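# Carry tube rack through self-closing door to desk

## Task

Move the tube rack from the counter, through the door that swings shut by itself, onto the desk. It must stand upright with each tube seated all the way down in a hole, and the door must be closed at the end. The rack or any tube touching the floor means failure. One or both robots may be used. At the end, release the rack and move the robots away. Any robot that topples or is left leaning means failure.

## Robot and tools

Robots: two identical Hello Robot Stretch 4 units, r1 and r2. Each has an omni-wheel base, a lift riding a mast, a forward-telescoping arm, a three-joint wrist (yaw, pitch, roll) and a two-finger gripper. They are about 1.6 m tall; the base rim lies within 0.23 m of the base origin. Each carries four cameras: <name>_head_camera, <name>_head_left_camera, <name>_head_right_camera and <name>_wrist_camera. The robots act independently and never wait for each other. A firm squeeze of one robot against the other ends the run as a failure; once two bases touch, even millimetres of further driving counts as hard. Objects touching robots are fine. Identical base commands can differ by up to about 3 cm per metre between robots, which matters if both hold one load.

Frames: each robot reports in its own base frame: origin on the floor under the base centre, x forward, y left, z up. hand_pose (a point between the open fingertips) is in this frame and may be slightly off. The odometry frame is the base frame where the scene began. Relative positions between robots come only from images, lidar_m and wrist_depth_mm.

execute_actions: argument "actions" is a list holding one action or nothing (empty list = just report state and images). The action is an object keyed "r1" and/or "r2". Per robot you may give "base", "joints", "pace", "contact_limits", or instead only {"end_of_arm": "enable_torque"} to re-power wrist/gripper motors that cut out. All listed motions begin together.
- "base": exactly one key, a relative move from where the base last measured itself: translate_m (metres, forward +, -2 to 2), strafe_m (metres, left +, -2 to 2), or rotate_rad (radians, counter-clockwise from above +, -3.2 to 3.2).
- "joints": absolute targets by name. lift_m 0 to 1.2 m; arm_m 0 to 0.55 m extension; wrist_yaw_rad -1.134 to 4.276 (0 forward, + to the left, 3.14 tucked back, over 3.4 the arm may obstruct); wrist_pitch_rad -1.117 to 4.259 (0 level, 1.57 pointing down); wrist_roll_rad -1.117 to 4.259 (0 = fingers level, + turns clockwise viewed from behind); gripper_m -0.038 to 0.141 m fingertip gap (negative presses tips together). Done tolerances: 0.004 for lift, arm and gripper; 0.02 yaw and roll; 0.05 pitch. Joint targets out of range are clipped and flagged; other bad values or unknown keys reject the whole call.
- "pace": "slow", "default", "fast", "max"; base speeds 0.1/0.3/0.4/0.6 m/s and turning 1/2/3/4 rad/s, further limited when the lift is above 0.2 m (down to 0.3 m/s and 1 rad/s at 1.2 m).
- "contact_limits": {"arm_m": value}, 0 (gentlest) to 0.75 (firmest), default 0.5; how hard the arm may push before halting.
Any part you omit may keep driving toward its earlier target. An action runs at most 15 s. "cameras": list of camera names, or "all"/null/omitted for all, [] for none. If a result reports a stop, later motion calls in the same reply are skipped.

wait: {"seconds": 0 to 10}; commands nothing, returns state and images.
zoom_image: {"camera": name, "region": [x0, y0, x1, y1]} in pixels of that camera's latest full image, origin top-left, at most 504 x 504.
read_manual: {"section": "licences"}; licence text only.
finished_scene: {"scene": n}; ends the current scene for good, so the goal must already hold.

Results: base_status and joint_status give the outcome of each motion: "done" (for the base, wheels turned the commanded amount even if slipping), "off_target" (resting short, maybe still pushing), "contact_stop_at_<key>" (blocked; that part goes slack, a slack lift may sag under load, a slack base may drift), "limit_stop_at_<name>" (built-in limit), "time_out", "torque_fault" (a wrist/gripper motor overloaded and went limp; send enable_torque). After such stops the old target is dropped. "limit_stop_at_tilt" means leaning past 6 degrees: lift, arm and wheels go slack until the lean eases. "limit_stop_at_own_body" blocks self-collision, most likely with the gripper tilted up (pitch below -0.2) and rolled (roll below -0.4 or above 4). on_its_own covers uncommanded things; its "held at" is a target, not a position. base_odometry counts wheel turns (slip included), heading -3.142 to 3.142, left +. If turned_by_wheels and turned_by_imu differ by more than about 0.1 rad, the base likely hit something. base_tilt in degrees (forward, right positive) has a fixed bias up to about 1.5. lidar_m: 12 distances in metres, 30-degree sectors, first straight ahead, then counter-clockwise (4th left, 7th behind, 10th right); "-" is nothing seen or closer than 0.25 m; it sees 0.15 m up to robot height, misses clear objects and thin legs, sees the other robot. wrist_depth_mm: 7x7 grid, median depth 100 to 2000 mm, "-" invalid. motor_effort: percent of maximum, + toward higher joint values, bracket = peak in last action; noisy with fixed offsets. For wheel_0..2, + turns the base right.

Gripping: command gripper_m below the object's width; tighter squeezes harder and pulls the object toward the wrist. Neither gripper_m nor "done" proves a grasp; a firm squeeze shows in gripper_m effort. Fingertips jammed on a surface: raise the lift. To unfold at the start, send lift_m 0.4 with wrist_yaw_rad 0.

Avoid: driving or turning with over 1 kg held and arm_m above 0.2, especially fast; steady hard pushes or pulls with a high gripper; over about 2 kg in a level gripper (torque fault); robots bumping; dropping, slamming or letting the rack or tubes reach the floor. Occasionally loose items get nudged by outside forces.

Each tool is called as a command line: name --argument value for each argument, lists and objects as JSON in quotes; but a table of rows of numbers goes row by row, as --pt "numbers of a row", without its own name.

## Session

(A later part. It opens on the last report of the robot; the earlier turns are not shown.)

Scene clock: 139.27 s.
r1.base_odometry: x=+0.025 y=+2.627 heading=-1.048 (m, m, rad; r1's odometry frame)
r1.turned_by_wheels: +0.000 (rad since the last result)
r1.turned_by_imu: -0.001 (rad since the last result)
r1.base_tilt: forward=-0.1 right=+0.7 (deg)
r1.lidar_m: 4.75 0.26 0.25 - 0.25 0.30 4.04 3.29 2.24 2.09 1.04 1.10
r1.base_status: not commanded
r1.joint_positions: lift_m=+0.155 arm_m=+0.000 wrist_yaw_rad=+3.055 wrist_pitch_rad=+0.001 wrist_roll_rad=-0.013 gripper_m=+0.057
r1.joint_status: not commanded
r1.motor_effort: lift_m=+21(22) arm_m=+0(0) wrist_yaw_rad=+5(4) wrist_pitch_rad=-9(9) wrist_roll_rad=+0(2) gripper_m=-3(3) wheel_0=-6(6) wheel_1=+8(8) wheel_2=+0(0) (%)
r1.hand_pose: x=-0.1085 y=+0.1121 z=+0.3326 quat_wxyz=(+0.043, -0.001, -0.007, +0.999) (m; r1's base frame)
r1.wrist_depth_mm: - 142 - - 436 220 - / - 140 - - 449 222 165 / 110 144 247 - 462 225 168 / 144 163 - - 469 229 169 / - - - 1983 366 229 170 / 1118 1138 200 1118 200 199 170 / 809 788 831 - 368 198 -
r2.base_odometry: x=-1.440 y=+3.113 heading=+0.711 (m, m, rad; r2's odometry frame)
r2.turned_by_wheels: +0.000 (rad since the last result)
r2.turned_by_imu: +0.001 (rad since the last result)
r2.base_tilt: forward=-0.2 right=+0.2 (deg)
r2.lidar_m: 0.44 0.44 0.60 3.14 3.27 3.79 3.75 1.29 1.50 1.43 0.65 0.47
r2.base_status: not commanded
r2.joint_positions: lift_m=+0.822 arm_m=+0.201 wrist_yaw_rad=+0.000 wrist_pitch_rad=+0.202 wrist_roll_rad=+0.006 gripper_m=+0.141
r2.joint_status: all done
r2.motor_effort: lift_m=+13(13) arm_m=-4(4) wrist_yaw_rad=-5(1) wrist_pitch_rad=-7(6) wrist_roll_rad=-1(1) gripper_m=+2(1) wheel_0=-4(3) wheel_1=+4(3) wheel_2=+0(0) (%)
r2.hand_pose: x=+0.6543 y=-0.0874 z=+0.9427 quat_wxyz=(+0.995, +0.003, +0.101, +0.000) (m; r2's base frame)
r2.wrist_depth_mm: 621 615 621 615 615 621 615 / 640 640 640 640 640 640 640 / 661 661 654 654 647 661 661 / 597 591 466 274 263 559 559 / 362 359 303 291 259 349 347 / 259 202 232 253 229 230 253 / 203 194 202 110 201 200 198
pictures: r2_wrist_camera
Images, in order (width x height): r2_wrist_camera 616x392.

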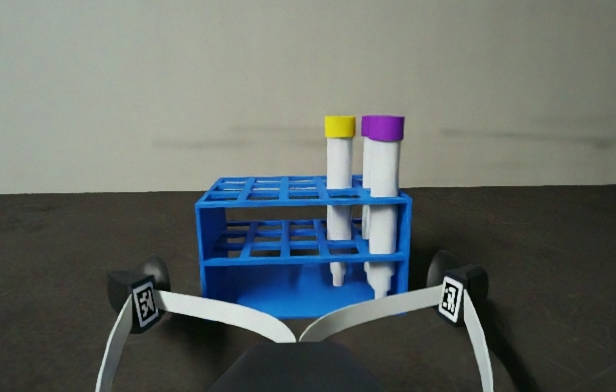

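execute_actions --actions '[{"r2":{"base":{"strafe_m":-0.004},"pace":"slow"}}]' --cameras '[]'

execute_actions --actions '[{"r2":{"joints":{"arm_m":0.27},"pace":"slow","contact_limits":{"arm_m":0.15}}}]' --cameras '["r2_wrist_camera"]'

Scene clock: 142.07 s.
r1.base_odometry: x=+0.025 y=+2.627 heading=-1.048 (m, m, rad; r1's odometry frame)
r1.turned_by_wheels: +0.000 (rad since the last result)
r1.turned_by_imu: -0.001 (rad since the last result)
r1.base_tilt: forward=-0.2 right=+0.6 (deg)
r1.lidar_m: 4.74 0.25 0.25 - 0.25 0.30 4.07 3.29 2.21 2.09 1.04 1.10
r1.base_status: not commanded
r1.joint_positions: lift_m=+0.155 arm_m=+0.000 wrist_yaw_rad=+3.055 wrist_pitch_rad=+0.001 wrist_roll_rad=-0.013 gripper_m=+0.057
r1.joint_status: not commanded
r1.motor_effort: lift_m=+21(21) arm_m=+0(0) wrist_yaw_rad=+4(4) wrist_pitch_rad=-8(6) wrist_roll_rad=-2(1) gripper_m=-4(4) wheel_0=-6(6) wheel_1=+8(8) wheel_2=+0(0) (%)
r1.hand_pose: x=-0.1085 y=+0.1121 z=+0.3326 quat_wxyz=(+0.043, -0.001, -0.007, +0.999) (m; r1's base frame)
r1.wrist_depth_mm: - 143 - - 439 219 - / - 140 - - 449 222 165 / 110 144 248 - 462 225 168 / 143 163 - - 469 229 169 / - - - - 366 229 170 / 1118 1138 200 1118 200 199 170 / 809 798 854 - 368 198 -
r2.base_odometry: x=-1.438 y=+3.110 heading=+0.712 (m, m, rad; r2's odometry frame)
r2.turned_by_wheels: +0.000 (rad since the last result)
r2.turned_by_imu: +0.001 (rad since the last result)
r2.base_tilt: forward=-0.3 right=+0.3 (deg)
r2.lidar_m: 0.43 0.45 0.61 3.13 3.26 3.78 3.73 1.30 1.48 1.43 0.65 0.47
r2.base_status: done
r2.joint_positions: lift_m=+0.822 arm_m=+0.201 wrist_yaw_rad=+0.000 wrist_pitch_rad=+0.202 wrist_roll_rad=+0.006 gripper_m=+0.141
r2.joint_status: not commanded
r2.motor_effort: lift_m=+13(13) arm_m=-4(4) wrist_yaw_rad=-2(1) wrist_pitch_rad=-7(7) wrist_roll_rad=-1(1) gripper_m=+3(1) wheel_0=+4(5) wheel_1=-3(6) wheel_2=+0(1) (%)
r2.hand_pose: x=+0.6543 y=-0.0874 z=+0.9427 quat_wxyz=(+0.995, +0.003, +0.101, +0.000) (m; r2's base frame)
r2.wrist_depth_mm: 615 621 615 615 621 621 615 / 640 647 640 634 634 640 640 / 661 661 668 661 654 654 654 / 591 585 462 462 271 564 549 / 359 357 301 291 248 351 347 / 260 201 233 253 231 228 253 / 203 195 203 110 200 199 199
pictures: none
No camera images: the call's "cameras" was empty. Leave "cameras" out to get every camera's image.

Scene clock: 144.03 s.
r1.base_odometry: x=+0.025 y=+2.627 heading=-1.048 (m, m, rad; r1's odometry frame)
r1.turned_by_wheels: +0.000 (rad since the last result)
r1.turned_by_imu: -0.001 (rad since the last result)
r1.base_tilt: forward=-0.2 right=+0.6 (deg)
r1.lidar_m: 4.73 0.25 0.25 - 0.25 0.30 4.08 3.28 2.24 2.09 1.04 1.12
r1.base_status: not commanded
r1.joint_positions: lift_m=+0.155 arm_m=+0.000 wrist_yaw_rad=+3.055 wrist_pitch_rad=+0.001 wrist_roll_rad=-0.013 gripper_m=+0.057
r1.joint_status: not commanded
r1.motor_effort: lift_m=+22(21) arm_m=+0(0) wrist_yaw_rad=+5(5) wrist_pitch_rad=-7(8) wrist_roll_rad=+0(2) gripper_m=-2(2) wheel_0=-6(6) wheel_1=+8(8) wheel_2=+0(0) (%)
r1.hand_pose: x=-0.1085 y=+0.1121 z=+0.3326 quat_wxyz=(+0.043, -0.001, -0.007, +0.999) (m; r1's base frame)
r1.wrist_depth_mm: - 143 - - 436 218 - / - 140 - - 449 223 166 / 111 144 246 - 459 225 167 / 144 163 - - 469 228 169 / - - - 1983 366 231 170 / 1160 1160 200 1098 200 198 170 / 798 788 842 - 368 198 -
r2.base_odometry: x=-1.438 y=+3.110 heading=+0.712 (m, m, rad; r2's odometry frame)
r2.turned_by_wheels: +0.000 (rad since the last result)
r2.turned_by_imu: +0.001 (rad since the last result)
r2.base_tilt: forward=-0.1 right=+0.4 (deg)
r2.lidar_m: 0.43 0.45 0.63 3.14 3.27 3.78 3.73 1.30 1.49 1.43 0.66 0.44
r2.base_status: not commanded
r2.joint_positions: lift_m=+0.822 arm_m=+0.269 wrist_yaw_rad=+0.000 wrist_pitch_rad=+0.202 wrist_roll_rad=+0.006 gripper_m=+0.141
r2.joint_status: all done
r2.motor_effort: lift_m=+13(13) arm_m=+4(4) wrist_yaw_rad=-3(1) wrist_pitch_rad=-6(7) wrist_roll_rad=+0(0) gripper_m=+1(3) wheel_0=+4(4) wheel_1=-3(3) wheel_2=+0(0) (%)
r2.contact_limits: arm_m 0.15
r2.hand_pose: x=+0.7228 y=-0.0874 z=+0.9427 quat_wxyz=(+0.995, +0.003, +0.101, +0.000) (m; r2's base frame)
r2.wrist_depth_mm: 554 554 554 554 559 559 554 / 580 569 574 580 574 569 580 / 585 597 591 591 216 591 597 / 603 609 466 237 211 609 559 / 359 357 246 246 202 349 349 / 259 197 194 200 202 229 252 / 203 194 202 110 200 198 199
pictures: r2_wrist_camera
Images, in order (width x height): r2_wrist_camera 616x392.

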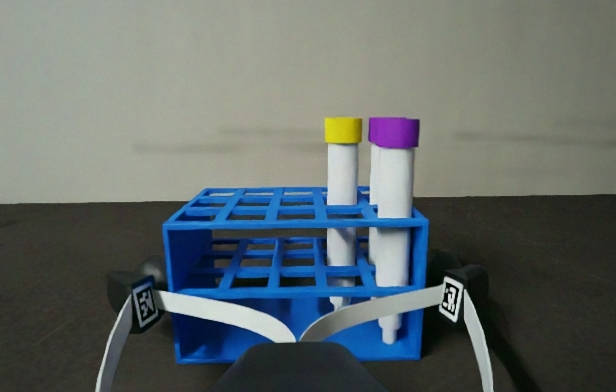

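execute_actions --actions '[{"r2":{"joints":{"arm_m":0.29},"pace":"slow","contact_limits":{"arm_m":0.15}}}]' --cameras '["r2_wrist_camera"]'

Scene clock: 146.50 s.
r1.base_odometry: x=+0.025 y=+2.627 heading=-1.048 (m, m, rad; r1's odometry frame)
r1.turned_by_wheels: +0.000 (rad since the last result)
r1.turned_by_imu: -0.001 (rad since the last result)
r1.base_tilt: forward=-0.1 right=+0.6 (deg)
r1.lidar_m: 4.75 0.26 0.25 - 0.25 0.29 4.05 3.29 2.22 2.08 1.04 1.09
r1.base_status: not commanded
r1.joint_positions: lift_m=+0.155 arm_m=+0.000 wrist_yaw_rad=+3.055 wrist_pitch_rad=+0.001 wrist_roll_rad=-0.013 gripper_m=+0.057
r1.joint_status: not commanded
r1.motor_effort: lift_m=+22(22) arm_m=+0(0) wrist_yaw_rad=+4(2) wrist_pitch_rad=-6(9) wrist_roll_rad=-1(1) gripper_m=-5(3) wheel_0=-6(6) wheel_1=+8(8) wheel_2=+0(0) (%)
r1.hand_pose: x=-0.1085 y=+0.1121 z=+0.3326 quat_wxyz=(+0.043, -0.001, -0.007, +0.999) (m; r1's base frame)
r1.wrist_depth_mm: - 142 - - 436 217 - / - 140 - - 449 222 166 / 110 144 246 - 462 226 168 / 144 163 - - 466 229 169 / - - - 1983 362 230 170 / 1160 1160 200 1138 200 200 170 / 798 788 842 - 368 198 -
r2.base_odometry: x=-1.438 y=+3.110 heading=+0.712 (m, m, rad; r2's odometry frame)
r2.turned_by_wheels: +0.000 (rad since the last result)
r2.turned_by_imu: +0.001 (rad since the last result)
r2.base_tilt: forward=-0.2 right=+0.4 (deg)
r2.lidar_m: 0.43 0.45 0.65 3.13 3.27 3.80 3.75 1.29 1.51 1.42 0.66 0.46
r2.base_status: not commanded
r2.joint_positions: lift_m=+0.822 arm_m=+0.289 wrist_yaw_rad=+0.000 wrist_pitch_rad=+0.202 wrist_roll_rad=+0.006 gripper_m=+0.141
r2.joint_status: all done
r2.motor_effort: lift_m=+13(13) arm_m=+4(5) wrist_yaw_rad=-1(2) wrist_pitch_rad=-7(7) wrist_roll_rad=-1(0) gripper_m=-1(0) wheel_0=+4(4) wheel_1=-3(3) wheel_2=+0(0) (%)
r2.contact_limits: arm_m 0.15
r2.hand_pose: x=+0.7428 y=-0.0874 z=+0.9427 quat_wxyz=(+0.995, +0.003, +0.101, +0.000) (m; r2's base frame)
r2.wrist_depth_mm: 530 535 535 535 530 535 535 / 559 564 554 554 554 559 559 / 574 574 569 574 213 574 569 / 580 585 466 238 211 585 580 / 362 359 246 246 200 349 345 / 259 196 193 200 202 228 252 / 202 193 202 110 201 198 198
pictures: r2_wrist_camera
Images, in order (width x height): r2_wrist_camera 616x392.

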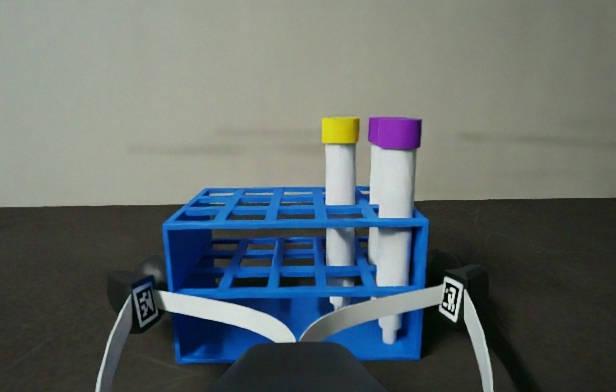

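execute_actions --actions '[{"r2":{"joints":{"gripper_m":0.06},"pace":"slow"}}]' --cameras '[]'

execute_actions --actions '[{"r2":{"joints":{"lift_m":0.87},"pace":"slow"}}]' --cameras '["r2_wrist_camera","r2_head_camera"]'

Scene clock: 151.47 s.
r1.base_odometry: x=+0.025 y=+2.627 heading=-1.048 (m, m, rad; r1's odometry frame)
r1.turned_by_wheels: +0.000 (rad since the last result)
r1.turned_by_imu: -0.002 (rad since the last result)
r1.base_tilt: forward=-0.2 right=+0.6 (deg)
r1.lidar_m: 4.74 0.26 0.25 - 0.25 0.31 4.05 3.29 2.24 2.10 1.04 1.07
r1.base_status: not commanded
r1.joint_positions: lift_m=+0.155 arm_m=+0.000 wrist_yaw_rad=+3.055 wrist_pitch_rad=+0.001 wrist_roll_rad=-0.013 gripper_m=+0.057
r1.joint_status: not commanded
r1.motor_effort: lift_m=+22(21) arm_m=+0(0) wrist_yaw_rad=+4(4) wrist_pitch_rad=-9(8) wrist_roll_rad=-1(0) gripper_m=-6(1) wheel_0=-6(6) wheel_1=+9(9) wheel_2=+0(0) (%)
r1.hand_pose: x=-0.1085 y=+0.1121 z=+0.3326 quat_wxyz=(+0.043, -0.001, -0.007, +0.999) (m; r1's base frame)
r1.wrist_depth_mm: - 142 - - 436 217 - / - 140 - - 445 223 165 / 111 144 246 - 466 226 167 / 143 163 - - 469 228 169 / - - - 1983 366 229 170 / 1118 1160 200 1118 200 200 169 / 809 788 854 - 368 198 -
r2.base_odometry: x=-1.438 y=+3.110 heading=+0.712 (m, m, rad; r2's odometry frame)
r2.turned_by_wheels: +0.000 (rad since the last result)
r2.turned_by_imu: +0.002 (rad since the last result)
r2.base_tilt: forward=-0.3 right=+0.3 (deg)
r2.lidar_m: 0.45 0.46 0.63 3.14 3.27 3.80 3.73 1.29 1.50 1.43 0.67 0.47
r2.base_status: not commanded
r2.joint_positions: lift_m=+0.822 arm_m=+0.289 wrist_yaw_rad=+0.000 wrist_pitch_rad=+0.203 wrist_roll_rad=+0.006 gripper_m=+0.061
r2.joint_status: all done
r2.motor_effort: lift_m=+13(13) arm_m=+4(4) wrist_yaw_rad=-3(0) wrist_pitch_rad=-10(10) wrist_roll_rad=+0(0) gripper_m=-29(27) wheel_0=+4(4) wheel_1=-3(3) wheel_2=+0(0) (%)
r2.hand_pose: x=+0.7427 y=-0.0874 z=+0.9424 quat_wxyz=(+0.995, +0.003, +0.102, +0.000) (m; r2's base frame)
r2.wrist_depth_mm: 539 539 544 535 539 539 535 / 554 559 554 559 559 554 554 / 574 569 574 574 193 569 569 / 580 591 459 220 195 585 585 / 359 330 219 208 183 345 343 / 257 176 226 220 183 179 250 / 192 192 184 110 186 198 180
pictures: none
No camera images: the call's "cameras" was empty. Leave "cameras" out to get every camera's image.

Scene clock: 152.73 s.
r1.base_odometry: x=+0.025 y=+2.627 heading=-1.048 (m, m, rad; r1's odometry frame)
r1.turned_by_wheels: +0.000 (rad since the last result)
r1.turned_by_imu: -0.001 (rad since the last result)
r1.base_tilt: forward=-0.1 right=+0.6 (deg)
r1.lidar_m: 4.75 0.25 0.25 - 0.25 0.30 4.05 3.29 2.24 2.09 1.05 1.11
r1.base_status: not commanded
r1.joint_positions: lift_m=+0.155 arm_m=+0.000 wrist_yaw_rad=+3.055 wrist_pitch_rad=+0.001 wrist_roll_rad=-0.013 gripper_m=+0.057
r1.joint_status: not commanded
r1.motor_effort: lift_m=+22(22) arm_m=+0(0) wrist_yaw_rad=+5(3) wrist_pitch_rad=-6(7) wrist_roll_rad=-1(0) gripper_m=-4(1) wheel_0=-6(6) wheel_1=+8(8) wheel_2=+0(0) (%)
r1.hand_pose: x=-0.1085 y=+0.1121 z=+0.3326 quat_wxyz=(+0.043, -0.001, -0.007, +0.999) (m; r1's base frame)
r1.wrist_depth_mm: - 142 - - 433 219 - / - 140 - - 449 223 165 / 110 144 247 - 462 227 167 / 144 163 - - 469 228 169 / - - - 1863 364 229 170 / 1118 1138 200 1138 200 199 169 / 809 788 842 - 370 198 -
r2.base_odometry: x=-1.438 y=+3.110 heading=+0.712 (m, m, rad; r2's odometry frame)
r2.turned_by_wheels: +0.000 (rad since the last result)
r2.turned_by_imu: +0.000 (rad since the last result)
r2.base_tilt: forward=-0.2 right=+0.2 (deg)
r2.lidar_m: 0.43 0.42 0.63 3.15 3.25 3.77 3.75 1.29 1.48 1.44 0.65 0.46
r2.base_status: not commanded
r2.joint_positions: lift_m=+0.870 arm_m=+0.289 wrist_yaw_rad=+0.000 wrist_pitch_rad=+0.203 wrist_roll_rad=+0.006 gripper_m=+0.061
r2.joint_status: all done
r2.motor_effort: lift_m=+23(25) arm_m=+4(4) wrist_yaw_rad=-1(2) wrist_pitch_rad=-10(10) wrist_roll_rad=-1(0) gripper_m=-28(32) wheel_0=+4(4) wheel_1=-3(3) wheel_2=+0(0) (%)
r2.hand_pose: x=+0.7427 y=-0.0874 z=+0.9895 quat_wxyz=(+0.995, +0.003, +0.102, +0.000) (m; r2's base frame)
r2.wrist_depth_mm: 539 539 539 544 539 535 539 / 554 559 559 559 559 559 559 / 574 574 574 564 192 569 569 / 591 597 591 220 194 585 591 / 488 452 220 209 183 477 466 / 353 176 225 219 183 179 342 / 263 262 183 110 193 268 251
pictures: r2_head_camera, r2_wrist_camera
Images, in order (width x height): r2_head_camera 420x560, r2_wrist_camera 616x392.

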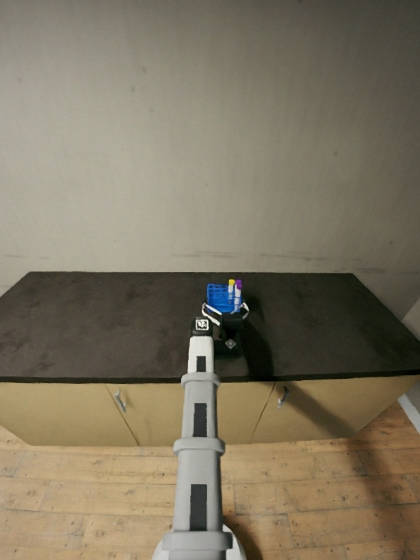

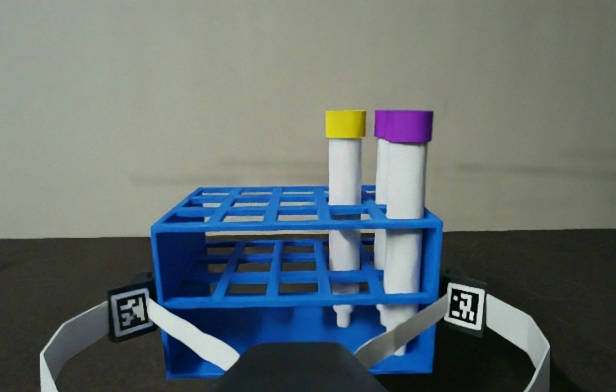

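execute_actions --actions '[{"r2":{"joints":{"arm_m":0.02},"pace":"slow"}}]' --cameras '[]'

execute_actions --actions '[{"r2":{"base":{"translate_m":-0.4}}}]' --cameras '[]'

execute_actions --actions '[{"r2":{"base":{"rotate_rad":-0.06},"joints":{"lift_m":0.65},"pace":"slow"}}]' --cameras '[]'

execute_actions --actions '[{"r2":{"base":{"strafe_m":0.163}}}]' --cameras '[]'

execute_actions --actions '[{"r2":{"base":{"translate_m":-1.96}}}]' --cameras '["r2_wrist_camera","r2_head_camera"]'

Scene clock: 160.43 s.
r1.base_odometry: x=+0.025 y=+2.627 heading=-1.048 (m, m, rad; r1's odometry frame)
r1.turned_by_wheels: +0.000 (rad since the last result)
r1.turned_by_imu: -0.003 (rad since the last result)
r1.base_tilt: forward=-0.1 right=+0.6 (deg)
r1.lidar_m: 4.74 0.25 0.25 - 0.25 0.31 4.06 3.28 2.25 2.09 1.04 1.10
r1.base_status: not commanded
r1.joint_positions: lift_m=+0.155 arm_m=+0.000 wrist_yaw_rad=+3.055 wrist_pitch_rad=+0.001 wrist_roll_rad=-0.013 gripper_m=+0.057
r1.joint_status: not commanded
r1.motor_effort: lift_m=+22(21) arm_m=+0(0) wrist_yaw_rad=+3(5) wrist_pitch_rad=-7(8) wrist_roll_rad=+0(0) gripper_m=-5(5) wheel_0=-6(6) wheel_1=+8(8) wheel_2=+0(1) (%)
r1.hand_pose: x=-0.1085 y=+0.1121 z=+0.3326 quat_wxyz=(+0.043, -0.001, -0.007, +0.999) (m; r1's base frame)
r1.wrist_depth_mm: - 143 - - 439 218 - / - 140 - - 452 223 165 / 110 144 247 - 462 226 168 / 144 163 - - 469 229 169 / - - - 1921 364 229 170 / 1138 1160 200 1118 200 199 171 / 809 788 831 - 370 199 -
r2.base_odometry: x=-1.438 y=+3.110 heading=+0.711 (m, m, rad; r2's odometry frame)
r2.turned_by_wheels: +0.000 (rad since the last result)
r2.turned_by_imu: +0.003 (rad since the last result)
r2.base_tilt: forward=-0.3 right=+0.3 (deg)
r2.lidar_m: 0.43 0.44 0.62 3.14 3.29 3.80 3.73 1.30 1.50 1.42 0.65 0.45
r2.base_status: not commanded
r2.joint_positions: lift_m=+0.870 arm_m=+0.021 wrist_yaw_rad=+0.000 wrist_pitch_rad=+0.204 wrist_roll_rad=+0.006 gripper_m=+0.061
r2.joint_status: all done
r2.motor_effort: lift_m=+23(23) arm_m=-4(5) wrist_yaw_rad=-2(2) wrist_pitch_rad=-11(11) wrist_roll_rad=-1(1) gripper_m=-29(30) wheel_0=+4(4) wheel_1=-3(3) wheel_2=+0(0) (%)
r2.hand_pose: x=+0.4742 y=-0.0874 z=+0.9895 quat_wxyz=(+0.995, +0.003, +0.102, +0.000) (m; r2's base frame)
r2.wrist_depth_mm: 788 778 778 788 788 778 788 / 809 820 820 809 809 809 809 / 842 831 842 831 192 842 842 / 854 809 634 220 195 759 750 / 492 459 219 209 183 477 477 / 355 176 225 220 183 179 343 / 265 265 184 110 192 272 254
pictures: none
No camera images: the call's "cameras" was empty. Leave "cameras" out to get every camera's image.

Scene clock: 163.27 s.
r1.base_odometry: x=+0.025 y=+2.627 heading=-1.048 (m, m, rad; r1's odometry frame)
r1.turned_by_wheels: +0.000 (rad since the last result)
r1.turned_by_imu: -0.001 (rad since the last result)
r1.base_tilt: forward=-0.2 right=+0.7 (deg)
r1.lidar_m: 4.75 0.28 0.25 - 0.25 0.31 4.06 3.28 2.24 2.09 1.03 1.10
r1.base_status: not commanded
r1.joint_positions: lift_m=+0.155 arm_m=+0.000 wrist_yaw_rad=+3.055 wrist_pitch_rad=+0.001 wrist_roll_rad=-0.013 gripper_m=+0.057
r1.joint_status: not commanded
r1.motor_effort: lift_m=+22(21) arm_m=+0(0) wrist_yaw_rad=+3(4) wrist_pitch_rad=-8(9) wrist_roll_rad=+0(0) gripper_m=-2(3) wheel_0=-6(6) wheel_1=+8(8) wheel_2=+0(0) (%)
r1.hand_pose: x=-0.1085 y=+0.1121 z=+0.3326 quat_wxyz=(+0.043, -0.001, -0.007, +0.999) (m; r1's base frame)
r1.wrist_depth_mm: - 142 - - 436 217 - / - 140 - - 445 223 165 / 111 144 249 - 459 225 167 / 143 163 - - 469 228 169 / - - - 1921 368 230 170 / 1160 1160 200 1118 201 199 170 / 809 788 866 - 368 198 -
r2.base_odometry: x=-1.741 y=+2.849 heading=+0.711 (m, m, rad; r2's odometry frame)
r2.turned_by_wheels: -0.001 (rad since the last result)
r2.turned_by_imu: +0.002 (rad since the last result)
r2.base_tilt: forward=-0.2 right=+0.3 (deg)
r2.lidar_m: 0.44 0.87 1.18 3.14 3.27 3.36 3.28 0.93 1.29 1.43 1.49 0.45
r2.base_status: done
r2.joint_positions: lift_m=+0.870 arm_m=+0.021 wrist_yaw_rad=+0.000 wrist_pitch_rad=+0.204 wrist_roll_rad=+0.006 gripper_m=+0.061
r2.joint_status: not commanded
r2.motor_effort: lift_m=+23(23) arm_m=-4(4) wrist_yaw_rad=-4(0) wrist_pitch_rad=-10(10) wrist_roll_rad=+0(0) gripper_m=-29(30) wheel_0=-3(5) wheel_1=-3(7) wheel_2=-2(11) (%)
r2.hand_pose: x=+0.4741 y=-0.0874 z=+0.9895 quat_wxyz=(+0.995, +0.003, +0.102, +0.000) (m; r2's base frame)
r2.wrist_depth_mm: 1160 1160 1160 1160 1160 1160 1160 / 1205 1182 1205 1182 1182 1205 1182 / 1255 1255 1205 1205 193 1205 1229 / 809 798 640 220 194 768 759 / 640 615 220 209 193 654 661 / 668 176 226 220 183 178 676 / 676 699 183 110 192 707 707
pictures: none
No camera images: the call's "cameras" was empty. Leave "cameras" out to get every camera's image.

Scene clock: 165.77 s.
r1.base_odometry: x=+0.025 y=+2.627 heading=-1.048 (m, m, rad; r1's odometry frame)
r1.turned_by_wheels: +0.000 (rad since the last result)
r1.turned_by_imu: -0.001 (rad since the last result)
r1.base_tilt: forward=-0.1 right=+0.6 (deg)
r1.lidar_m: 4.74 0.25 0.25 - 0.25 0.30 4.06 3.28 2.24 2.09 1.04 1.11
r1.base_status: not commanded
r1.joint_positions: lift_m=+0.155 arm_m=+0.000 wrist_yaw_rad=+3.055 wrist_pitch_rad=+0.001 wrist_roll_rad=-0.013 gripper_m=+0.057
r1.joint_status: not commanded
r1.motor_effort: lift_m=+22(22) arm_m=+0(0) wrist_yaw_rad=+4(4) wrist_pitch_rad=-8(9) wrist_roll_rad=+0(1) gripper_m=-4(4) wheel_0=-6(6) wheel_1=+8(8) wheel_2=+0(0) (%)
r1.hand_pose: x=-0.1085 y=+0.1121 z=+0.3326 quat_wxyz=(+0.043, -0.001, -0.007, +0.999) (m; r1's base frame)
r1.wrist_depth_mm: - 142 - - 442 218 - / - 140 - - 452 223 165 / 110 144 247 - 462 225 167 / 144 164 - - 466 227 169 / - - - 1921 364 229 170 / 1182 1138 200 1118 201 200 170 / 809 778 842 - 370 198 -
r2.base_odometry: x=-1.741 y=+2.849 heading=+0.651 (m, m, rad; r2's odometry frame)
r2.turned_by_wheels: -0.059 (rad since the last result)
r2.turned_by_imu: -0.060 (rad since the last result)
r2.base_tilt: forward=-0.2 right=+0.4 (deg)
r2.lidar_m: 0.43 0.86 1.13 3.13 3.24 3.43 3.30 0.92 1.17 1.43 1.47 0.46
r2.base_status: done
r2.joint_positions: lift_m=+0.650 arm_m=+0.021 wrist_yaw_rad=+0.000 wrist_pitch_rad=+0.204 wrist_roll_rad=+0.006 gripper_m=+0.061
r2.joint_status: all done
r2.motor_effort: lift_m=+13(20) arm_m=-4(4) wrist_yaw_rad=-1(1) wrist_pitch_rad=-10(11) wrist_roll_rad=-1(1) gripper_m=-32(29) wheel_0=+2(0) wheel_1=+3(5) wheel_2=+2(5) (%)
r2.hand_pose: x=+0.4741 y=-0.0874 z=+0.7703 quat_wxyz=(+0.995, +0.003, +0.102, +0.000) (m; r2's base frame)
r2.wrist_depth_mm: 1118 1138 1138 1160 1182 1182 1205 / 554 569 615 603 615 627 634 / 574 597 603 603 172 640 647 / 609 627 609 220 195 661 668 / 621 627 219 208 182 683 699 / 647 176 225 220 183 178 732 / 661 676 183 110 192 741 759
pictures: none
No camera images: the call's "cameras" was empty. Leave "cameras" out to get every camera's image.

Scene clock: 167.57 s.
r1.base_odometry: x=+0.025 y=+2.627 heading=-1.048 (m, m, rad; r1's odometry frame)
r1.turned_by_wheels: +0.000 (rad since the last result)
r1.turned_by_imu: -0.001 (rad since the last result)
r1.base_tilt: forward=-0.2 right=+0.6 (deg)
r1.lidar_m: 4.76 0.27 0.25 - 0.25 0.31 4.06 3.29 2.26 2.08 1.05 1.10
r1.base_status: not commanded
r1.joint_positions: lift_m=+0.155 arm_m=+0.000 wrist_yaw_rad=+3.055 wrist_pitch_rad=+0.001 wrist_roll_rad=-0.013 gripper_m=+0.057
r1.joint_status: not commanded
r1.motor_effort: lift_m=+21(21) arm_m=+0(0) wrist_yaw_rad=+4(4) wrist_pitch_rad=-8(9) wrist_roll_rad=+1(0) gripper_m=-3(2) wheel_0=-6(6) wheel_1=+8(8) wheel_2=+0(0) (%)
r1.hand_pose: x=-0.1085 y=+0.1121 z=+0.3326 quat_wxyz=(+0.043, -0.001, -0.007, +0.999) (m; r1's base frame)
r1.wrist_depth_mm: - 142 - - 433 218 - / - 140 - - 452 221 165 / 111 144 246 - 459 226 168 / 144 163 - - 469 228 169 / - - - 1921 364 230 170 / 1160 1160 200 1118 201 198 170 / 788 798 854 - 368 198 -
r2.base_odometry: x=-1.840 y=+2.979 heading=+0.651 (m, m, rad; r2's odometry frame)
r2.turned_by_wheels: +0.000 (rad since the last result)
r2.turned_by_imu: +0.001 (rad since the last result)
r2.base_tilt: forward=-0.2 right=+0.4 (deg)
r2.lidar_m: 0.45 0.83 1.08 2.98 3.06 3.42 3.27 1.03 1.17 1.59 1.28 0.45
r2.base_status: done
r2.joint_positions: lift_m=+0.650 arm_m=+0.021 wrist_yaw_rad=+0.000 wrist_pitch_rad=+0.204 wrist_roll_rad=+0.006 gripper_m=+0.061
r2.joint_status: not commanded
r2.motor_effort: lift_m=+13(13) arm_m=-4(4) wrist_yaw_rad=-2(1) wrist_pitch_rad=-11(10) wrist_roll_rad=+0(0) gripper_m=-26(31) wheel_0=-1(7) wheel_1=+1(11) wheel_2=+1(2) (%)
r2.hand_pose: x=+0.4741 y=-0.0874 z=+0.7703 quat_wxyz=(+0.995, +0.003, +0.102, +0.000) (m; r2's base frame)
r2.wrist_depth_mm: 1118 1138 1118 1138 1160 1182 1205 / 539 554 597 591 603 609 627 / 574 585 597 603 191 627 634 / 597 603 603 220 194 647 654 / 615 615 219 208 182 661 683 / 627 176 224 219 184 179 707 / 647 676 184 110 192 732 723
pictures: none
No camera images: the call's "cameras" was empty. Leave "cameras" out to get every camera's image.

Scene clock: 175.57 s.
r1.base_odometry: x=+0.025 y=+2.627 heading=-1.048 (m, m, rad; r1's odometry frame)
r1.turned_by_wheels: +0.000 (rad since the last result)
r1.turned_by_imu: -0.003 (rad since the last result)
r1.base_tilt: forward=-0.2 right=+0.7 (deg)
r1.lidar_m: 4.75 0.25 0.25 - 0.25 0.28 4.03 0.97 1.17 2.10 1.04 1.09
r1.base_status: not commanded
r1.joint_positions: lift_m=+0.155 arm_m=+0.000 wrist_yaw_rad=+3.055 wrist_pitch_rad=+0.001 wrist_roll_rad=-0.013 gripper_m=+0.057
r1.joint_status: not commanded
r1.motor_effort: lift_m=+21(22) arm_m=+0(0) wrist_yaw_rad=+6(4) wrist_pitch_rad=-8(8) wrist_roll_rad=+0(1) gripper_m=-3(3) wheel_0=-6(6) wheel_1=+9(8) wheel_2=+0(0) (%)
r1.hand_pose: x=-0.1085 y=+0.1121 z=+0.3326 quat_wxyz=(+0.043, -0.001, -0.007, +0.999) (m; r1's base frame)
r1.wrist_depth_mm: - 143 - - 436 219 - / - 140 - - 449 223 166 / 111 144 247 - 462 225 168 / 143 163 - - 469 229 169 / - - - 1983 362 230 170 / 1138 1138 200 1118 201 198 170 / 809 788 854 - 370 198 -
r2.base_odometry: x=-3.399 y=+1.791 heading=+0.651 (m, m, rad; r2's odometry frame)
r2.turned_by_wheels: +0.000 (rad since the last result)
r2.turned_by_imu: +0.010 (rad since the last result)
r2.base_tilt: forward=-0.3 right=+0.3 (deg)
r2.lidar_m: 0.44 2.84 3.04 2.86 1.93 1.36 1.27 1.30 1.78 1.70 1.14 0.44
r2.base_status: done
r2.joint_positions: lift_m=+0.650 arm_m=+0.021 wrist_yaw_rad=+0.000 wrist_pitch_rad=+0.204 wrist_roll_rad=+0.006 gripper_m=+0.061
r2.joint_status: not commanded
r2.motor_effort: lift_m=+14(14) arm_m=-4(4) wrist_yaw_rad=-1(0) wrist_pitch_rad=-11(11) wrist_roll_rad=-1(0) gripper_m=-28(30) wheel_0=-2(5) wheel_1=-2(7) wheel_2=-1(10) (%)
r2.hand_pose: x=+0.4741 y=-0.0874 z=+0.7702 quat_wxyz=(+0.995, +0.003, +0.102, +0.000) (m; r2's base frame)
r2.wrist_depth_mm: - - - - - - - / - - - - - - - / - - - - 191 - 866 / - - - 220 194 - 866 / - - 219 208 193 - 891 / 1756 176 226 220 184 179 917 / 1308 1308 184 110 193 1308 946
pictures: r2_head_camera, r2_wrist_camera
Images, in order (width x height): r2_head_camera 420x560, r2_wrist_camera 616x392.

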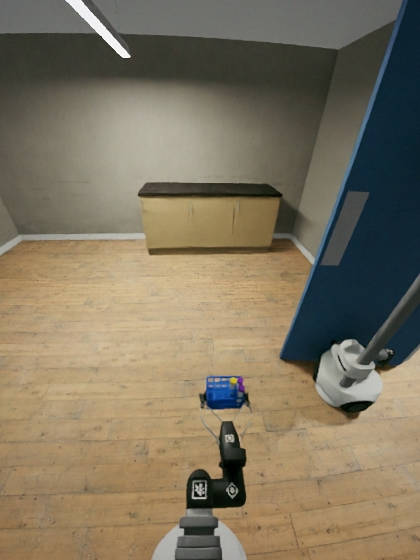

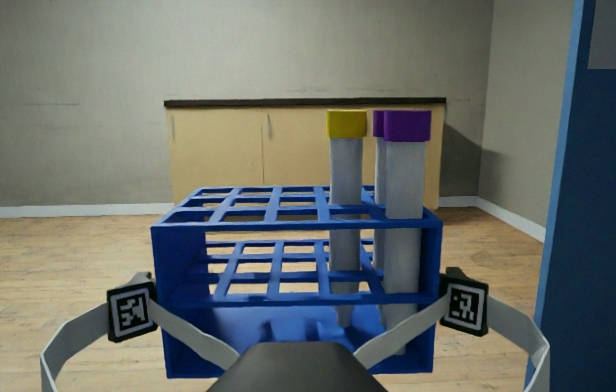

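Matches earlier view. Turn left and back.

execute_actions --actions '[{"r2":{"base":{"rotate_rad":1.571},"pace":"slow"}}]' --cameras '[]'

execute_actions --actions '[{"r2":{"base":{"translate_m":-1.38}}}]' --cameras '["r2_head_left_camera","r2_head_camera"]'

Scene clock: 179.70 s.
r1.base_odometry: x=+0.025 y=+2.627 heading=-1.048 (m, m, rad; r1's odometry frame)
r1.turned_by_wheels: +0.000 (rad since the last result)
r1.turned_by_imu: -0.002 (rad since the last result)
r1.base_tilt: forward=-0.2 right=+0.7 (deg)
r1.lidar_m: 4.74 0.27 0.25 - 0.25 0.30 4.05 1.13 1.16 2.09 1.02 1.12
r1.base_status: not commanded
r1.joint_positions: lift_m=+0.155 arm_m=+0.000 wrist_yaw_rad=+3.055 wrist_pitch_rad=+0.001 wrist_roll_rad=-0.013 gripper_m=+0.057
r1.joint_status: not commanded
r1.motor_effort: lift_m=+22(22) arm_m=+0(0) wrist_yaw_rad=+4(4) wrist_pitch_rad=-9(9) wrist_roll_rad=+0(1) gripper_m=-5(3) wheel_0=-6(6) wheel_1=+8(8) wheel_2=+1(0) (%)
r1.hand_pose: x=-0.1085 y=+0.1121 z=+0.3326 quat_wxyz=(+0.043, -0.001, -0.007, +0.999) (m; r1's base frame)
r1.wrist_depth_mm: - 142 - - 439 218 - / - 139 - - 449 222 166 / 110 144 248 - 462 226 167 / 144 163 - - 469 229 169 / 1756 - - 1983 366 229 170 / 1118 1138 200 1118 200 199 170 / 809 788 854 - 368 198 -
r2.base_odometry: x=-3.399 y=+1.791 heading=+2.221 (m, m, rad; r2's odometry frame)
r2.turned_by_wheels: +1.570 (rad since the last result)
r2.turned_by_imu: +1.609 (rad since the last result)
r2.base_tilt: forward=-0.2 right=+0.3 (deg)
r2.lidar_m: 0.45 1.93 1.36 1.24 1.26 1.76 1.68 1.13 1.19 2.80 2.84 0.44
r2.base_status: done
r2.joint_positions: lift_m=+0.650 arm_m=+0.021 wrist_yaw_rad=+0.000 wrist_pitch_rad=+0.204 wrist_roll_rad=+0.006 gripper_m=+0.061
r2.joint_status: not commanded
r2.motor_effort: lift_m=+14(14) arm_m=-4(4) wrist_yaw_rad=-2(3) wrist_pitch_rad=-11(11) wrist_roll_rad=+0(1) gripper_m=-32(31) wheel_0=-4(6) wheel_1=-4(7) wheel_2=-2(5) (%)
r2.hand_pose: x=+0.4741 y=-0.0874 z=+0.7702 quat_wxyz=(+0.995, +0.003, +0.102, +0.000) (m; r2's base frame)
r2.wrist_depth_mm: - - - - - - - / - - - - - - - / - - - - 176 - - / - - - 220 194 - - / - - 220 210 193 - - / 1708 176 225 218 184 179 1661 / 1255 1255 184 110 193 1336 1255
pictures: none
No camera images: the call's "cameras" was empty. Leave "cameras" out to get every camera's image.

Scene clock: 185.77 s.
r1.base_odometry: x=+0.025 y=+2.627 heading=-1.048 (m, m, rad; r1's odometry frame)
r1.turned_by_wheels: +0.000 (rad since the last result)
r1.turned_by_imu: -0.002 (rad since the last result)
r1.base_tilt: forward=-0.2 right=+0.6 (deg)
r1.lidar_m: 4.74 0.25 0.25 - 0.25 0.29 4.07 3.28 2.23 0.68 0.70 1.10
r1.base_status: not commanded
r1.joint_positions: lift_m=+0.155 arm_m=+0.000 wrist_yaw_rad=+3.055 wrist_pitch_rad=+0.001 wrist_roll_rad=-0.013 gripper_m=+0.057
r1.joint_status: not commanded
r1.motor_effort: lift_m=+21(22) arm_m=+0(0) wrist_yaw_rad=+4(3) wrist_pitch_rad=-8(8) wrist_roll_rad=+1(1) gripper_m=-2(4) wheel_0=-6(6) wheel_1=+8(8) wheel_2=+0(0) (%)
r1.hand_pose: x=-0.1085 y=+0.1121 z=+0.3326 quat_wxyz=(+0.043, -0.001, -0.007, +0.999) (m; r1's base frame)
r1.wrist_depth_mm: - 143 - - 439 217 - / - 140 - - 452 223 165 / 111 144 245 - 462 227 168 / 143 163 - - 473 229 169 / - - - 1983 364 229 170 / 1160 1138 200 1118 200 198 169 / 820 788 842 - 368 198 -
r2.base_odometry: x=-2.563 y=+0.692 heading=+2.221 (m, m, rad; r2's odometry frame)
r2.turned_by_wheels: +0.000 (rad since the last result)
r2.turned_by_imu: +0.007 (rad since the last result)
r2.base_tilt: forward=-0.2 right=+0.3 (deg)
r2.lidar_m: 0.45 1.78 1.30 1.21 0.49 0.34 0.28 4.67 1.05 0.74 0.71 0.44
r2.base_status: done
r2.joint_positions: lift_m=+0.650 arm_m=+0.021 wrist_yaw_rad=+0.000 wrist_pitch_rad=+0.204 wrist_roll_rad=+0.006 gripper_m=+0.061
r2.joint_status: not commanded
r2.motor_effort: lift_m=+14(14) arm_m=-4(4) wrist_yaw_rad=-1(1) wrist_pitch_rad=-11(10) wrist_roll_rad=-1(0) gripper_m=-30(29) wheel_0=-3(7) wheel_1=-2(8) wheel_2=-1(9) (%)
r2.hand_pose: x=+0.4741 y=-0.0874 z=+0.7702 quat_wxyz=(+0.995, +0.003, +0.102, +0.000) (m; r2's base frame)
r2.wrist_depth_mm: - - - - - - - / - - - - - - - / - - - - 193 - - / - - - 220 195 - - / - - 219 208 193 - - / 1661 176 225 220 183 178 1618 / 1308 1281 183 110 192 1336 1281
pictures: r2_head_camera, r2_head_left_camera
Images, in order (width x height): r2_head_camera 420x560, r2_head_left_camera 420x672.

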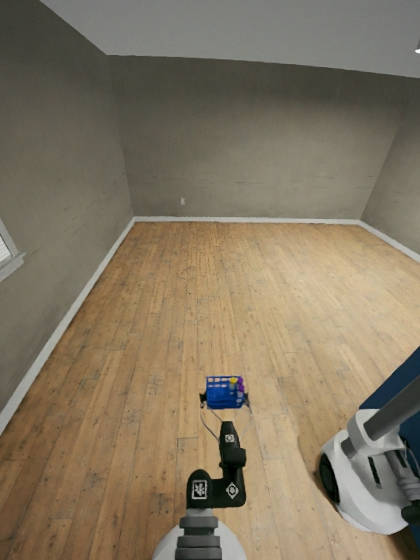

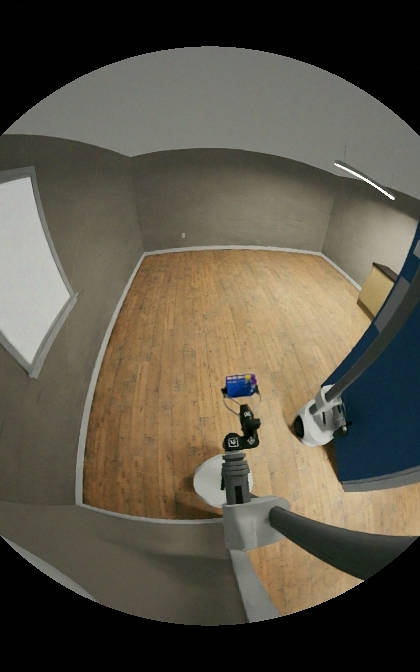

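execute_actions --actions '[{"r2":{"base":{"strafe_m":-0.29},"pace":"slow"}}]' --cameras '["r2_head_left_camera","r2_head_right_camera"]'

Scene clock: 190.97 s.
r1.base_odometry: x=+0.025 y=+2.627 heading=-1.048 (m, m, rad; r1's odometry frame)
r1.turned_by_wheels: +0.000 (rad since the last result)
r1.turned_by_imu: -0.002 (rad since the last result)
r1.base_tilt: forward=-0.2 right=+0.6 (deg)
r1.lidar_m: 4.74 0.25 0.25 - 0.25 0.30 4.07 3.28 0.42 0.40 0.44 0.52
r1.base_status: not commanded
r1.joint_positions: lift_m=+0.155 arm_m=+0.000 wrist_yaw_rad=+3.055 wrist_pitch_rad=+0.001 wrist_roll_rad=-0.013 gripper_m=+0.057
r1.joint_status: not commanded
r1.motor_effort: lift_m=+21(21) arm_m=+0(0) wrist_yaw_rad=+5(2) wrist_pitch_rad=-9(7) wrist_roll_rad=-2(0) gripper_m=-4(5) wheel_0=-6(6) wheel_1=+8(8) wheel_2=+0(0) (%)
r1.hand_pose: x=-0.1085 y=+0.1121 z=+0.3326 quat_wxyz=(+0.043, -0.001, -0.007, +0.999) (m; r1's base frame)
r1.wrist_depth_mm: - 143 - - 439 218 - / - 140 - - 452 222 165 / 110 144 246 - 459 226 167 / 144 163 - - 469 229 169 / - - - 1983 366 229 170 / 1138 1118 200 1098 200 199 170 / 809 788 842 - 366 197 -
r2.base_odometry: x=-2.333 y=+0.868 heading=+2.221 (m, m, rad; r2's odometry frame)
r2.turned_by_wheels: +0.000 (rad since the last result)
r2.turned_by_imu: +0.003 (rad since the last result)
r2.base_tilt: forward=-0.1 right=+0.2 (deg)
r2.lidar_m: 0.44 2.26 1.58 1.50 0.47 0.39 - 4.65 0.72 0.52 0.43 0.45
r2.base_status: done
r2.joint_positions: lift_m=+0.650 arm_m=+0.021 wrist_yaw_rad=+0.000 wrist_pitch_rad=+0.204 wrist_roll_rad=+0.006 gripper_m=+0.061
r2.joint_status: not commanded
r2.motor_effort: lift_m=+14(14) arm_m=-4(4) wrist_yaw_rad=-1(1) wrist_pitch_rad=-10(12) wrist_roll_rad=+0(1) gripper_m=-29(30) wheel_0=+2(8) wheel_1=-2(9) wheel_2=+0(0) (%)
r2.hand_pose: x=+0.4741 y=-0.0874 z=+0.7702 quat_wxyz=(+0.995, +0.003, +0.102, +0.000) (m; r2's base frame)
r2.wrist_depth_mm: - - - - - - - / - - - - - - - / - - - - 192 - - / - - - 220 195 - - / - - 219 209 193 - - / 1756 177 225 220 183 179 1618 / 1281 1281 183 110 193 1366 1255
pictures: r2_head_left_camera, r2_head_right_camera
Images, in order (width x height): r2_head_left_camera 420x672, r2_head_right_camera 420x672.

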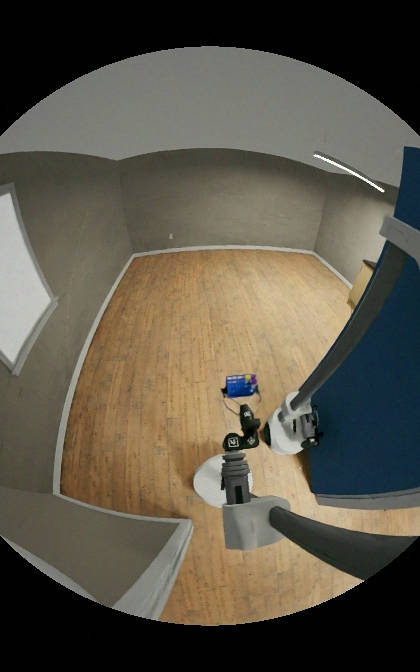

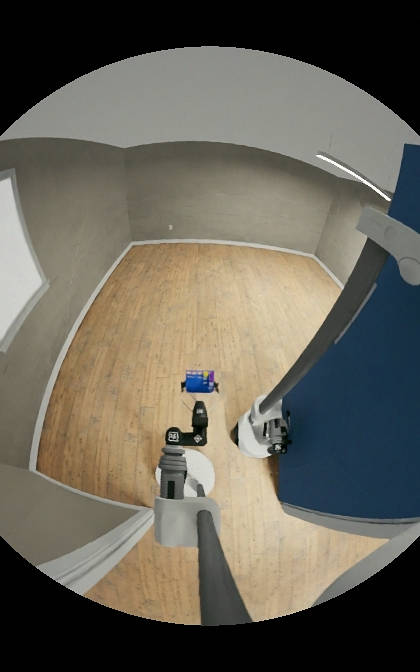

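Matches outbound. Back through.

execute_actions --actions '[{"r2":{"base":{"translate_m":-0.75},"pace":"slow"}}]' --cameras '["r2_head_camera"]'

execute_actions --actions '[{"r2":{"base":{"translate_m":-1.0}}}]' --cameras '["r2_head_camera","r2_head_right_camera"]'

Scene clock: 203.60 s.
r1.base_odometry: x=+0.025 y=+2.627 heading=-1.048 (m, m, rad; r1's odometry frame)
r1.turned_by_wheels: +0.000 (rad since the last result)
r1.turned_by_imu: -0.005 (rad since the last result)
r1.base_tilt: forward=-0.2 right=+0.6 (deg)
r1.lidar_m: 4.75 0.26 0.25 - 0.25 0.29 4.06 3.28 2.23 2.08 1.04 0.70
r1.base_status: not commanded
r1.joint_positions: lift_m=+0.155 arm_m=+0.000 wrist_yaw_rad=+3.055 wrist_pitch_rad=+0.001 wrist_roll_rad=-0.013 gripper_m=+0.057
r1.joint_status: not commanded
r1.motor_effort: lift_m=+21(22) arm_m=+0(0) wrist_yaw_rad=+3(5) wrist_pitch_rad=-8(8) wrist_roll_rad=-1(0) gripper_m=-2(4) wheel_0=-6(6) wheel_1=+8(8) wheel_2=+0(1) (%)
r1.hand_pose: x=-0.1085 y=+0.1121 z=+0.3326 quat_wxyz=(+0.043, -0.001, -0.007, +0.999) (m; r1's base frame)
r1.wrist_depth_mm: - 143 - - 436 218 - / - 140 - - 449 222 165 / 111 145 247 - 462 224 167 / 144 163 - - 473 229 168 / - - - 1921 366 230 170 / 1160 1182 200 1118 200 199 170 / 809 778 831 - 373 198 -
r2.base_odometry: x=-1.879 y=+0.271 heading=+2.221 (m, m, rad; r2's odometry frame)
r2.turned_by_wheels: +0.000 (rad since the last result)
r2.turned_by_imu: +0.008 (rad since the last result)
r2.base_tilt: forward=-0.3 right=+0.3 (deg)
r2.lidar_m: 0.45 0.36 0.37 1.02 1.52 2.03 3.77 3.84 2.58 1.33 0.81 0.44
r2.base_status: done
r2.joint_positions: lift_m=+0.650 arm_m=+0.021 wrist_yaw_rad=+0.000 wrist_pitch_rad=+0.204 wrist_roll_rad=+0.006 gripper_m=+0.061
r2.joint_status: not commanded
r2.motor_effort: lift_m=+14(14) arm_m=-4(4) wrist_yaw_rad=-1(2) wrist_pitch_rad=-10(11) wrist_roll_rad=-1(1) gripper_m=-28(27) wheel_0=-2(3) wheel_1=-4(7) wheel_2=+2(3) (%)
r2.hand_pose: x=+0.4741 y=-0.0874 z=+0.7702 quat_wxyz=(+0.995, +0.003, +0.102, +0.000) (m; r2's base frame)
r2.wrist_depth_mm: - - - - - - 1098 / - - - - - - 1060 / - - - - 191 - 1078 / - - - 220 195 - 1078 / - - 219 208 183 946 1118 / 1756 177 226 220 183 179 946 / 1281 1308 184 110 191 991 707
pictures: r2_head_camera
Images, in order (width x height): r2_head_camera 420x560.

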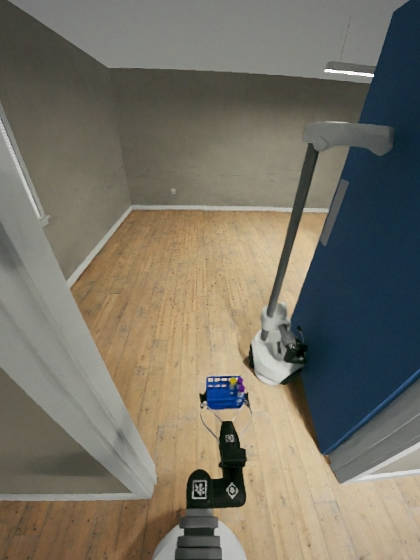

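Scene clock: 208.40 s.
r1.base_odometry: x=+0.025 y=+2.627 heading=-1.048 (m, m, rad; r1's odometry frame)
r1.turned_by_wheels: +0.000 (rad since the last result)
r1.turned_by_imu: -0.002 (rad since the last result)
r1.base_tilt: forward=-0.1 right=+0.6 (deg)
r1.lidar_m: 1.62 0.27 0.25 - 0.25 0.29 4.08 3.28 2.22 2.10 1.03 1.09
r1.base_status: not commanded
r1.joint_positions: lift_m=+0.155 arm_m=+0.000 wrist_yaw_rad=+3.055 wrist_pitch_rad=+0.001 wrist_roll_rad=-0.013 gripper_m=+0.057
r1.joint_status: not commanded
r1.motor_effort: lift_m=+22(21) arm_m=+0(0) wrist_yaw_rad=+4(5) wrist_pitch_rad=-8(7) wrist_roll_rad=+2(1) gripper_m=-4(3) wheel_0=-6(6) wheel_1=+8(8) wheel_2=+0(0) (%)
r1.hand_pose: x=-0.1085 y=+0.1121 z=+0.3326 quat_wxyz=(+0.043, -0.001, -0.007, +0.999) (m; r1's base frame)
r1.wrist_depth_mm: - 142 - - 439 219 - / - 140 - - 449 222 165 / 110 145 247 - 462 226 168 / 144 163 - - 469 227 169 / - - - - 366 229 170 / 1138 1160 201 1138 201 199 170 / 798 798 842 - 368 197 -
r2.base_odometry: x=-1.274 y=-0.526 heading=+2.220 (m, m, rad; r2's odometry frame)
r2.turned_by_wheels: +0.000 (rad since the last result)
r2.turned_by_imu: +0.005 (rad since the last result)
r2.base_tilt: forward=-0.2 right=+0.4 (deg)
r2.lidar_m: 0.46 1.32 1.55 1.45 1.52 2.03 2.73 2.79 3.43 2.47 1.90 0.45
r2.base_status: done
r2.joint_positions: lift_m=+0.650 arm_m=+0.021 wrist_yaw_rad=+0.000 wrist_pitch_rad=+0.204 wrist_roll_rad=+0.006 gripper_m=+0.061
r2.joint_status: not commanded
r2.motor_effort: lift_m=+14(14) arm_m=-4(4) wrist_yaw_rad=+0(2) wrist_pitch_rad=-10(11) wrist_roll_rad=-1(1) gripper_m=-31(33) wheel_0=-3(3) wheel_1=-3(7) wheel_2=+0(9) (%)
r2.hand_pose: x=+0.4741 y=-0.0874 z=+0.7702 quat_wxyz=(+0.995, +0.003, +0.102, +0.000) (m; r2's base frame)
r2.wrist_depth_mm: 917 931 - - - 1499 1025 / 976 991 - - - 1464 1025 / 1008 1025 - - 191 1464 1042 / 1042 1042 1042 220 194 1464 1098 / 1098 1078 220 209 193 1499 1118 / 1118 176 226 218 183 179 1182 / 1118 1160 184 110 192 1336 1205
pictures: r2_head_camera, r2_head_right_camera
Images, in order (width x height): r2_head_camera 420x560, r2_head_right_camera 420x672.

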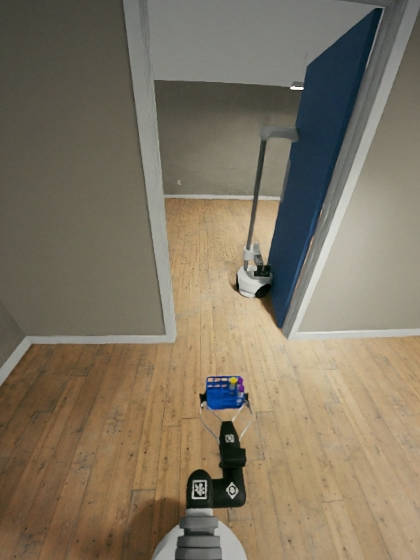

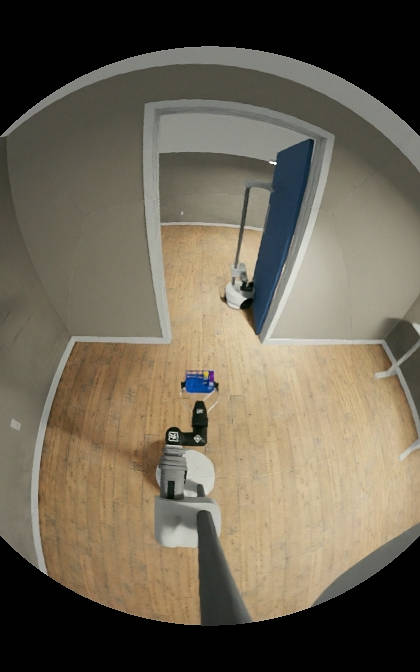

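execute_actions --actions '[{"r1":{"base":{"translate_m":-0.7},"pace":"slow"},"r2":{"base":{"rotate_rad":-1.54},"joints":{"lift_m":0.9},"pace":"slow"}}]' --cameras '["r2_head_camera","r1_head_left_camera"]'

Scene clock: 218.47 s.
r1.base_odometry: x=-0.324 y=+3.234 heading=-1.049 (m, m, rad; r1's odometry frame)
r1.turned_by_wheels: +0.000 (rad since the last result)
r1.turned_by_imu: -0.004 (rad since the last result)
r1.base_tilt: forward=-0.2 right=+0.6 (deg)
r1.lidar_m: 0.85 1.33 1.73 1.91 1.95 3.37 3.33 3.34 2.31 2.12 2.05 0.68
r1.base_status: done
r1.joint_positions: lift_m=+0.155 arm_m=+0.000 wrist_yaw_rad=+3.054 wrist_pitch_rad=+0.001 wrist_roll_rad=-0.013 gripper_m=+0.057
r1.joint_status: not commanded
r1.motor_effort: lift_m=+22(22) arm_m=+0(0) wrist_yaw_rad=+5(10) wrist_pitch_rad=-6(8) wrist_roll_rad=+0(0) gripper_m=-1(5) wheel_0=-3(20) wheel_1=-2(4) wheel_2=+3(11) (%)
r1.hand_pose: x=-0.1084 y=+0.1122 z=+0.3327 quat_wxyz=(+0.044, -0.001, -0.007, +0.999) (m; r1's base frame)
r1.wrist_depth_mm: - 142 - - - - - / - 140 - - - - - / 110 144 246 - - - - / 143 163 - - - - - / - - - 1983 1756 1808 1708 / 1160 1138 200 1098 200 1042 1025 / 809 798 842 - 820 741 778
r2.base_odometry: x=-1.274 y=-0.526 heading=+0.681 (m, m, rad; r2's odometry frame)
r2.turned_by_wheels: -1.539 (rad since the last result)
r2.turned_by_imu: -1.573 (rad since the last result)
r2.base_tilt: forward=-0.1 right=+0.4 (deg)
r2.lidar_m: 0.44 1.86 1.50 1.28 1.35 1.53 1.45 1.53 2.09 2.72 2.81 0.44
r2.base_status: done
r2.joint_positions: lift_m=+0.900 arm_m=+0.021 wrist_yaw_rad=+0.000 wrist_pitch_rad=+0.204 wrist_roll_rad=+0.006 gripper_m=+0.061
r2.joint_status: all done
r2.motor_effort: lift_m=+23(24) arm_m=-4(4) wrist_yaw_rad=+0(0) wrist_pitch_rad=-11(11) wrist_roll_rad=+0(1) gripper_m=-32(32) wheel_0=+4(8) wheel_1=+4(7) wheel_2=+1(6) (%)
r2.hand_pose: x=+0.4741 y=-0.0874 z=+1.0194 quat_wxyz=(+0.995, +0.003, +0.102, +0.000) (m; r2's base frame)
r2.wrist_depth_mm: - - - - - - - / - - - - - - - / - - - - 192 - - / - - - 219 195 - - / - - 219 210 193 - - / 1921 176 225 220 184 179 - / 1661 1661 183 110 192 1661 1661
pictures: r1_head_left_camera, r2_head_camera
Images, in order (width x height): r1_head_left_camera 420x672, r2_head_camera 420x560.

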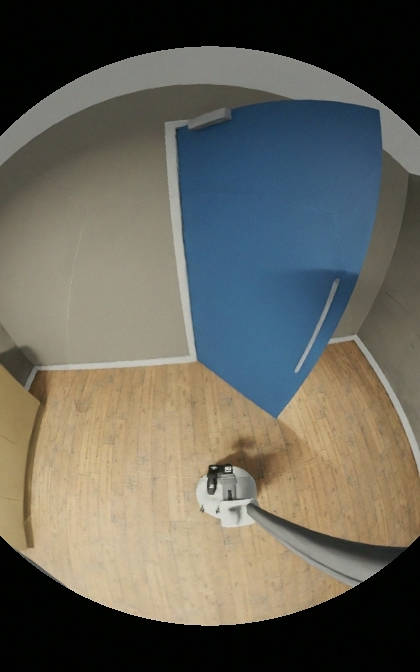

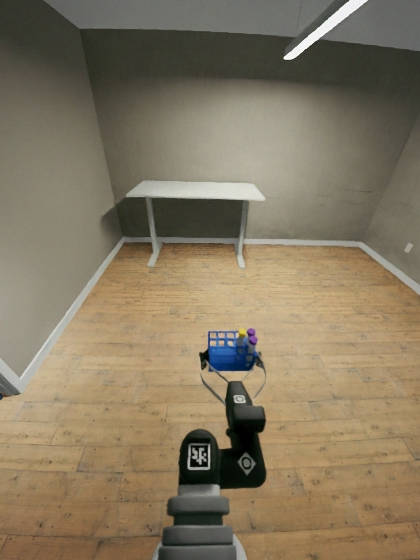

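execute_actions --actions '[{"r2":{"base":{"translate_m":1.7},"joints":{"lift_m":1.0}}}]' --cameras '["r2_head_camera","r2_wrist_camera"]'

Scene clock: 227.13 s.
r1.base_odometry: x=-0.324 y=+3.234 heading=-1.049 (m, m, rad; r1's odometry frame)
r1.turned_by_wheels: +0.000 (rad since the last result)
r1.turned_by_imu: -0.003 (rad since the last result)
r1.base_tilt: forward=-0.2 right=+0.7 (deg)
r1.lidar_m: 1.29 1.35 1.74 1.92 1.95 3.41 3.31 3.35 2.33 2.13 2.03 1.40
r1.base_status: not commanded
r1.joint_positions: lift_m=+0.155 arm_m=+0.000 wrist_yaw_rad=+3.054 wrist_pitch_rad=+0.001 wrist_roll_rad=-0.013 gripper_m=+0.057
r1.joint_status: not commanded
r1.motor_effort: lift_m=+22(21) arm_m=+0(0) wrist_yaw_rad=+5(5) wrist_pitch_rad=-9(6) wrist_roll_rad=+0(0) gripper_m=-4(1) wheel_0=-3(3) wheel_1=-2(2) wheel_2=+3(3) (%)
r1.hand_pose: x=-0.1084 y=+0.1122 z=+0.3327 quat_wxyz=(+0.044, -0.001, -0.007, +0.999) (m; r1's base frame)
r1.wrist_depth_mm: - 142 - - - - - / - 141 - - - - - / 110 144 248 - - - - / 144 163 - - - - - / - - - 1921 1708 1756 1756 / 1160 1160 200 1118 200 1042 1008 / 809 788 854 - 820 741 759
r2.base_odometry: x=+0.046 y=+0.545 heading=+0.681 (m, m, rad; r2's odometry frame)
r2.turned_by_wheels: +0.000 (rad since the last result)
r2.turned_by_imu: -0.002 (rad since the last result)
r2.base_tilt: forward=-0.2 right=+0.3 (deg)
r2.lidar_m: 0.44 0.78 1.09 1.30 1.34 1.97 3.21 3.29 2.82 2.70 2.25 0.42
r2.base_status: done
r2.joint_positions: lift_m=+1.000 arm_m=+0.021 wrist_yaw_rad=+0.000 wrist_pitch_rad=+0.204 wrist_roll_rad=+0.006 gripper_m=+0.061
r2.joint_status: all done
r2.motor_effort: lift_m=+22(25) arm_m=-4(4) wrist_yaw_rad=+0(0) wrist_pitch_rad=-11(10) wrist_roll_rad=-1(0) gripper_m=-33(27) wheel_0=+1(8) wheel_1=+2(7) wheel_2=+2(12) (%)
r2.hand_pose: x=+0.4741 y=-0.0874 z=+1.1195 quat_wxyz=(+0.995, +0.003, +0.102, +0.000) (m; r2's base frame)
r2.wrist_depth_mm: 1229 1205 1182 1255 1255 1229 1229 / 1255 1255 1281 1255 1255 1281 1255 / 1281 1308 1308 1308 192 1336 1336 / 1229 1205 946 219 194 1138 1366 / 732 691 219 208 190 732 699 / 597 177 226 220 183 179 585 / 1025 1464 183 110 193 1499 1464
pictures: r2_head_camera, r2_wrist_camera
Images, in order (width x height): r2_head_camera 420x560, r2_wrist_camera 616x392.

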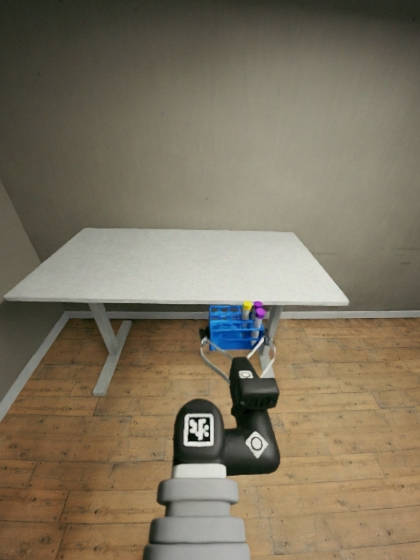

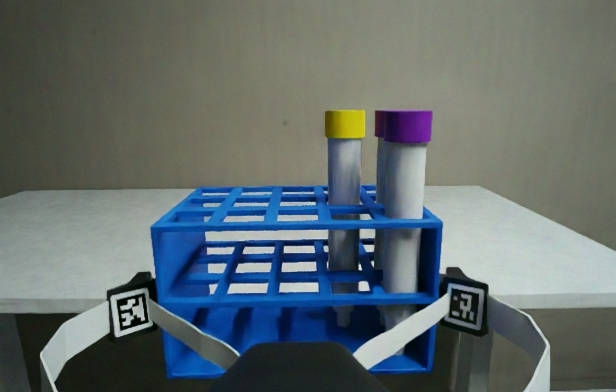

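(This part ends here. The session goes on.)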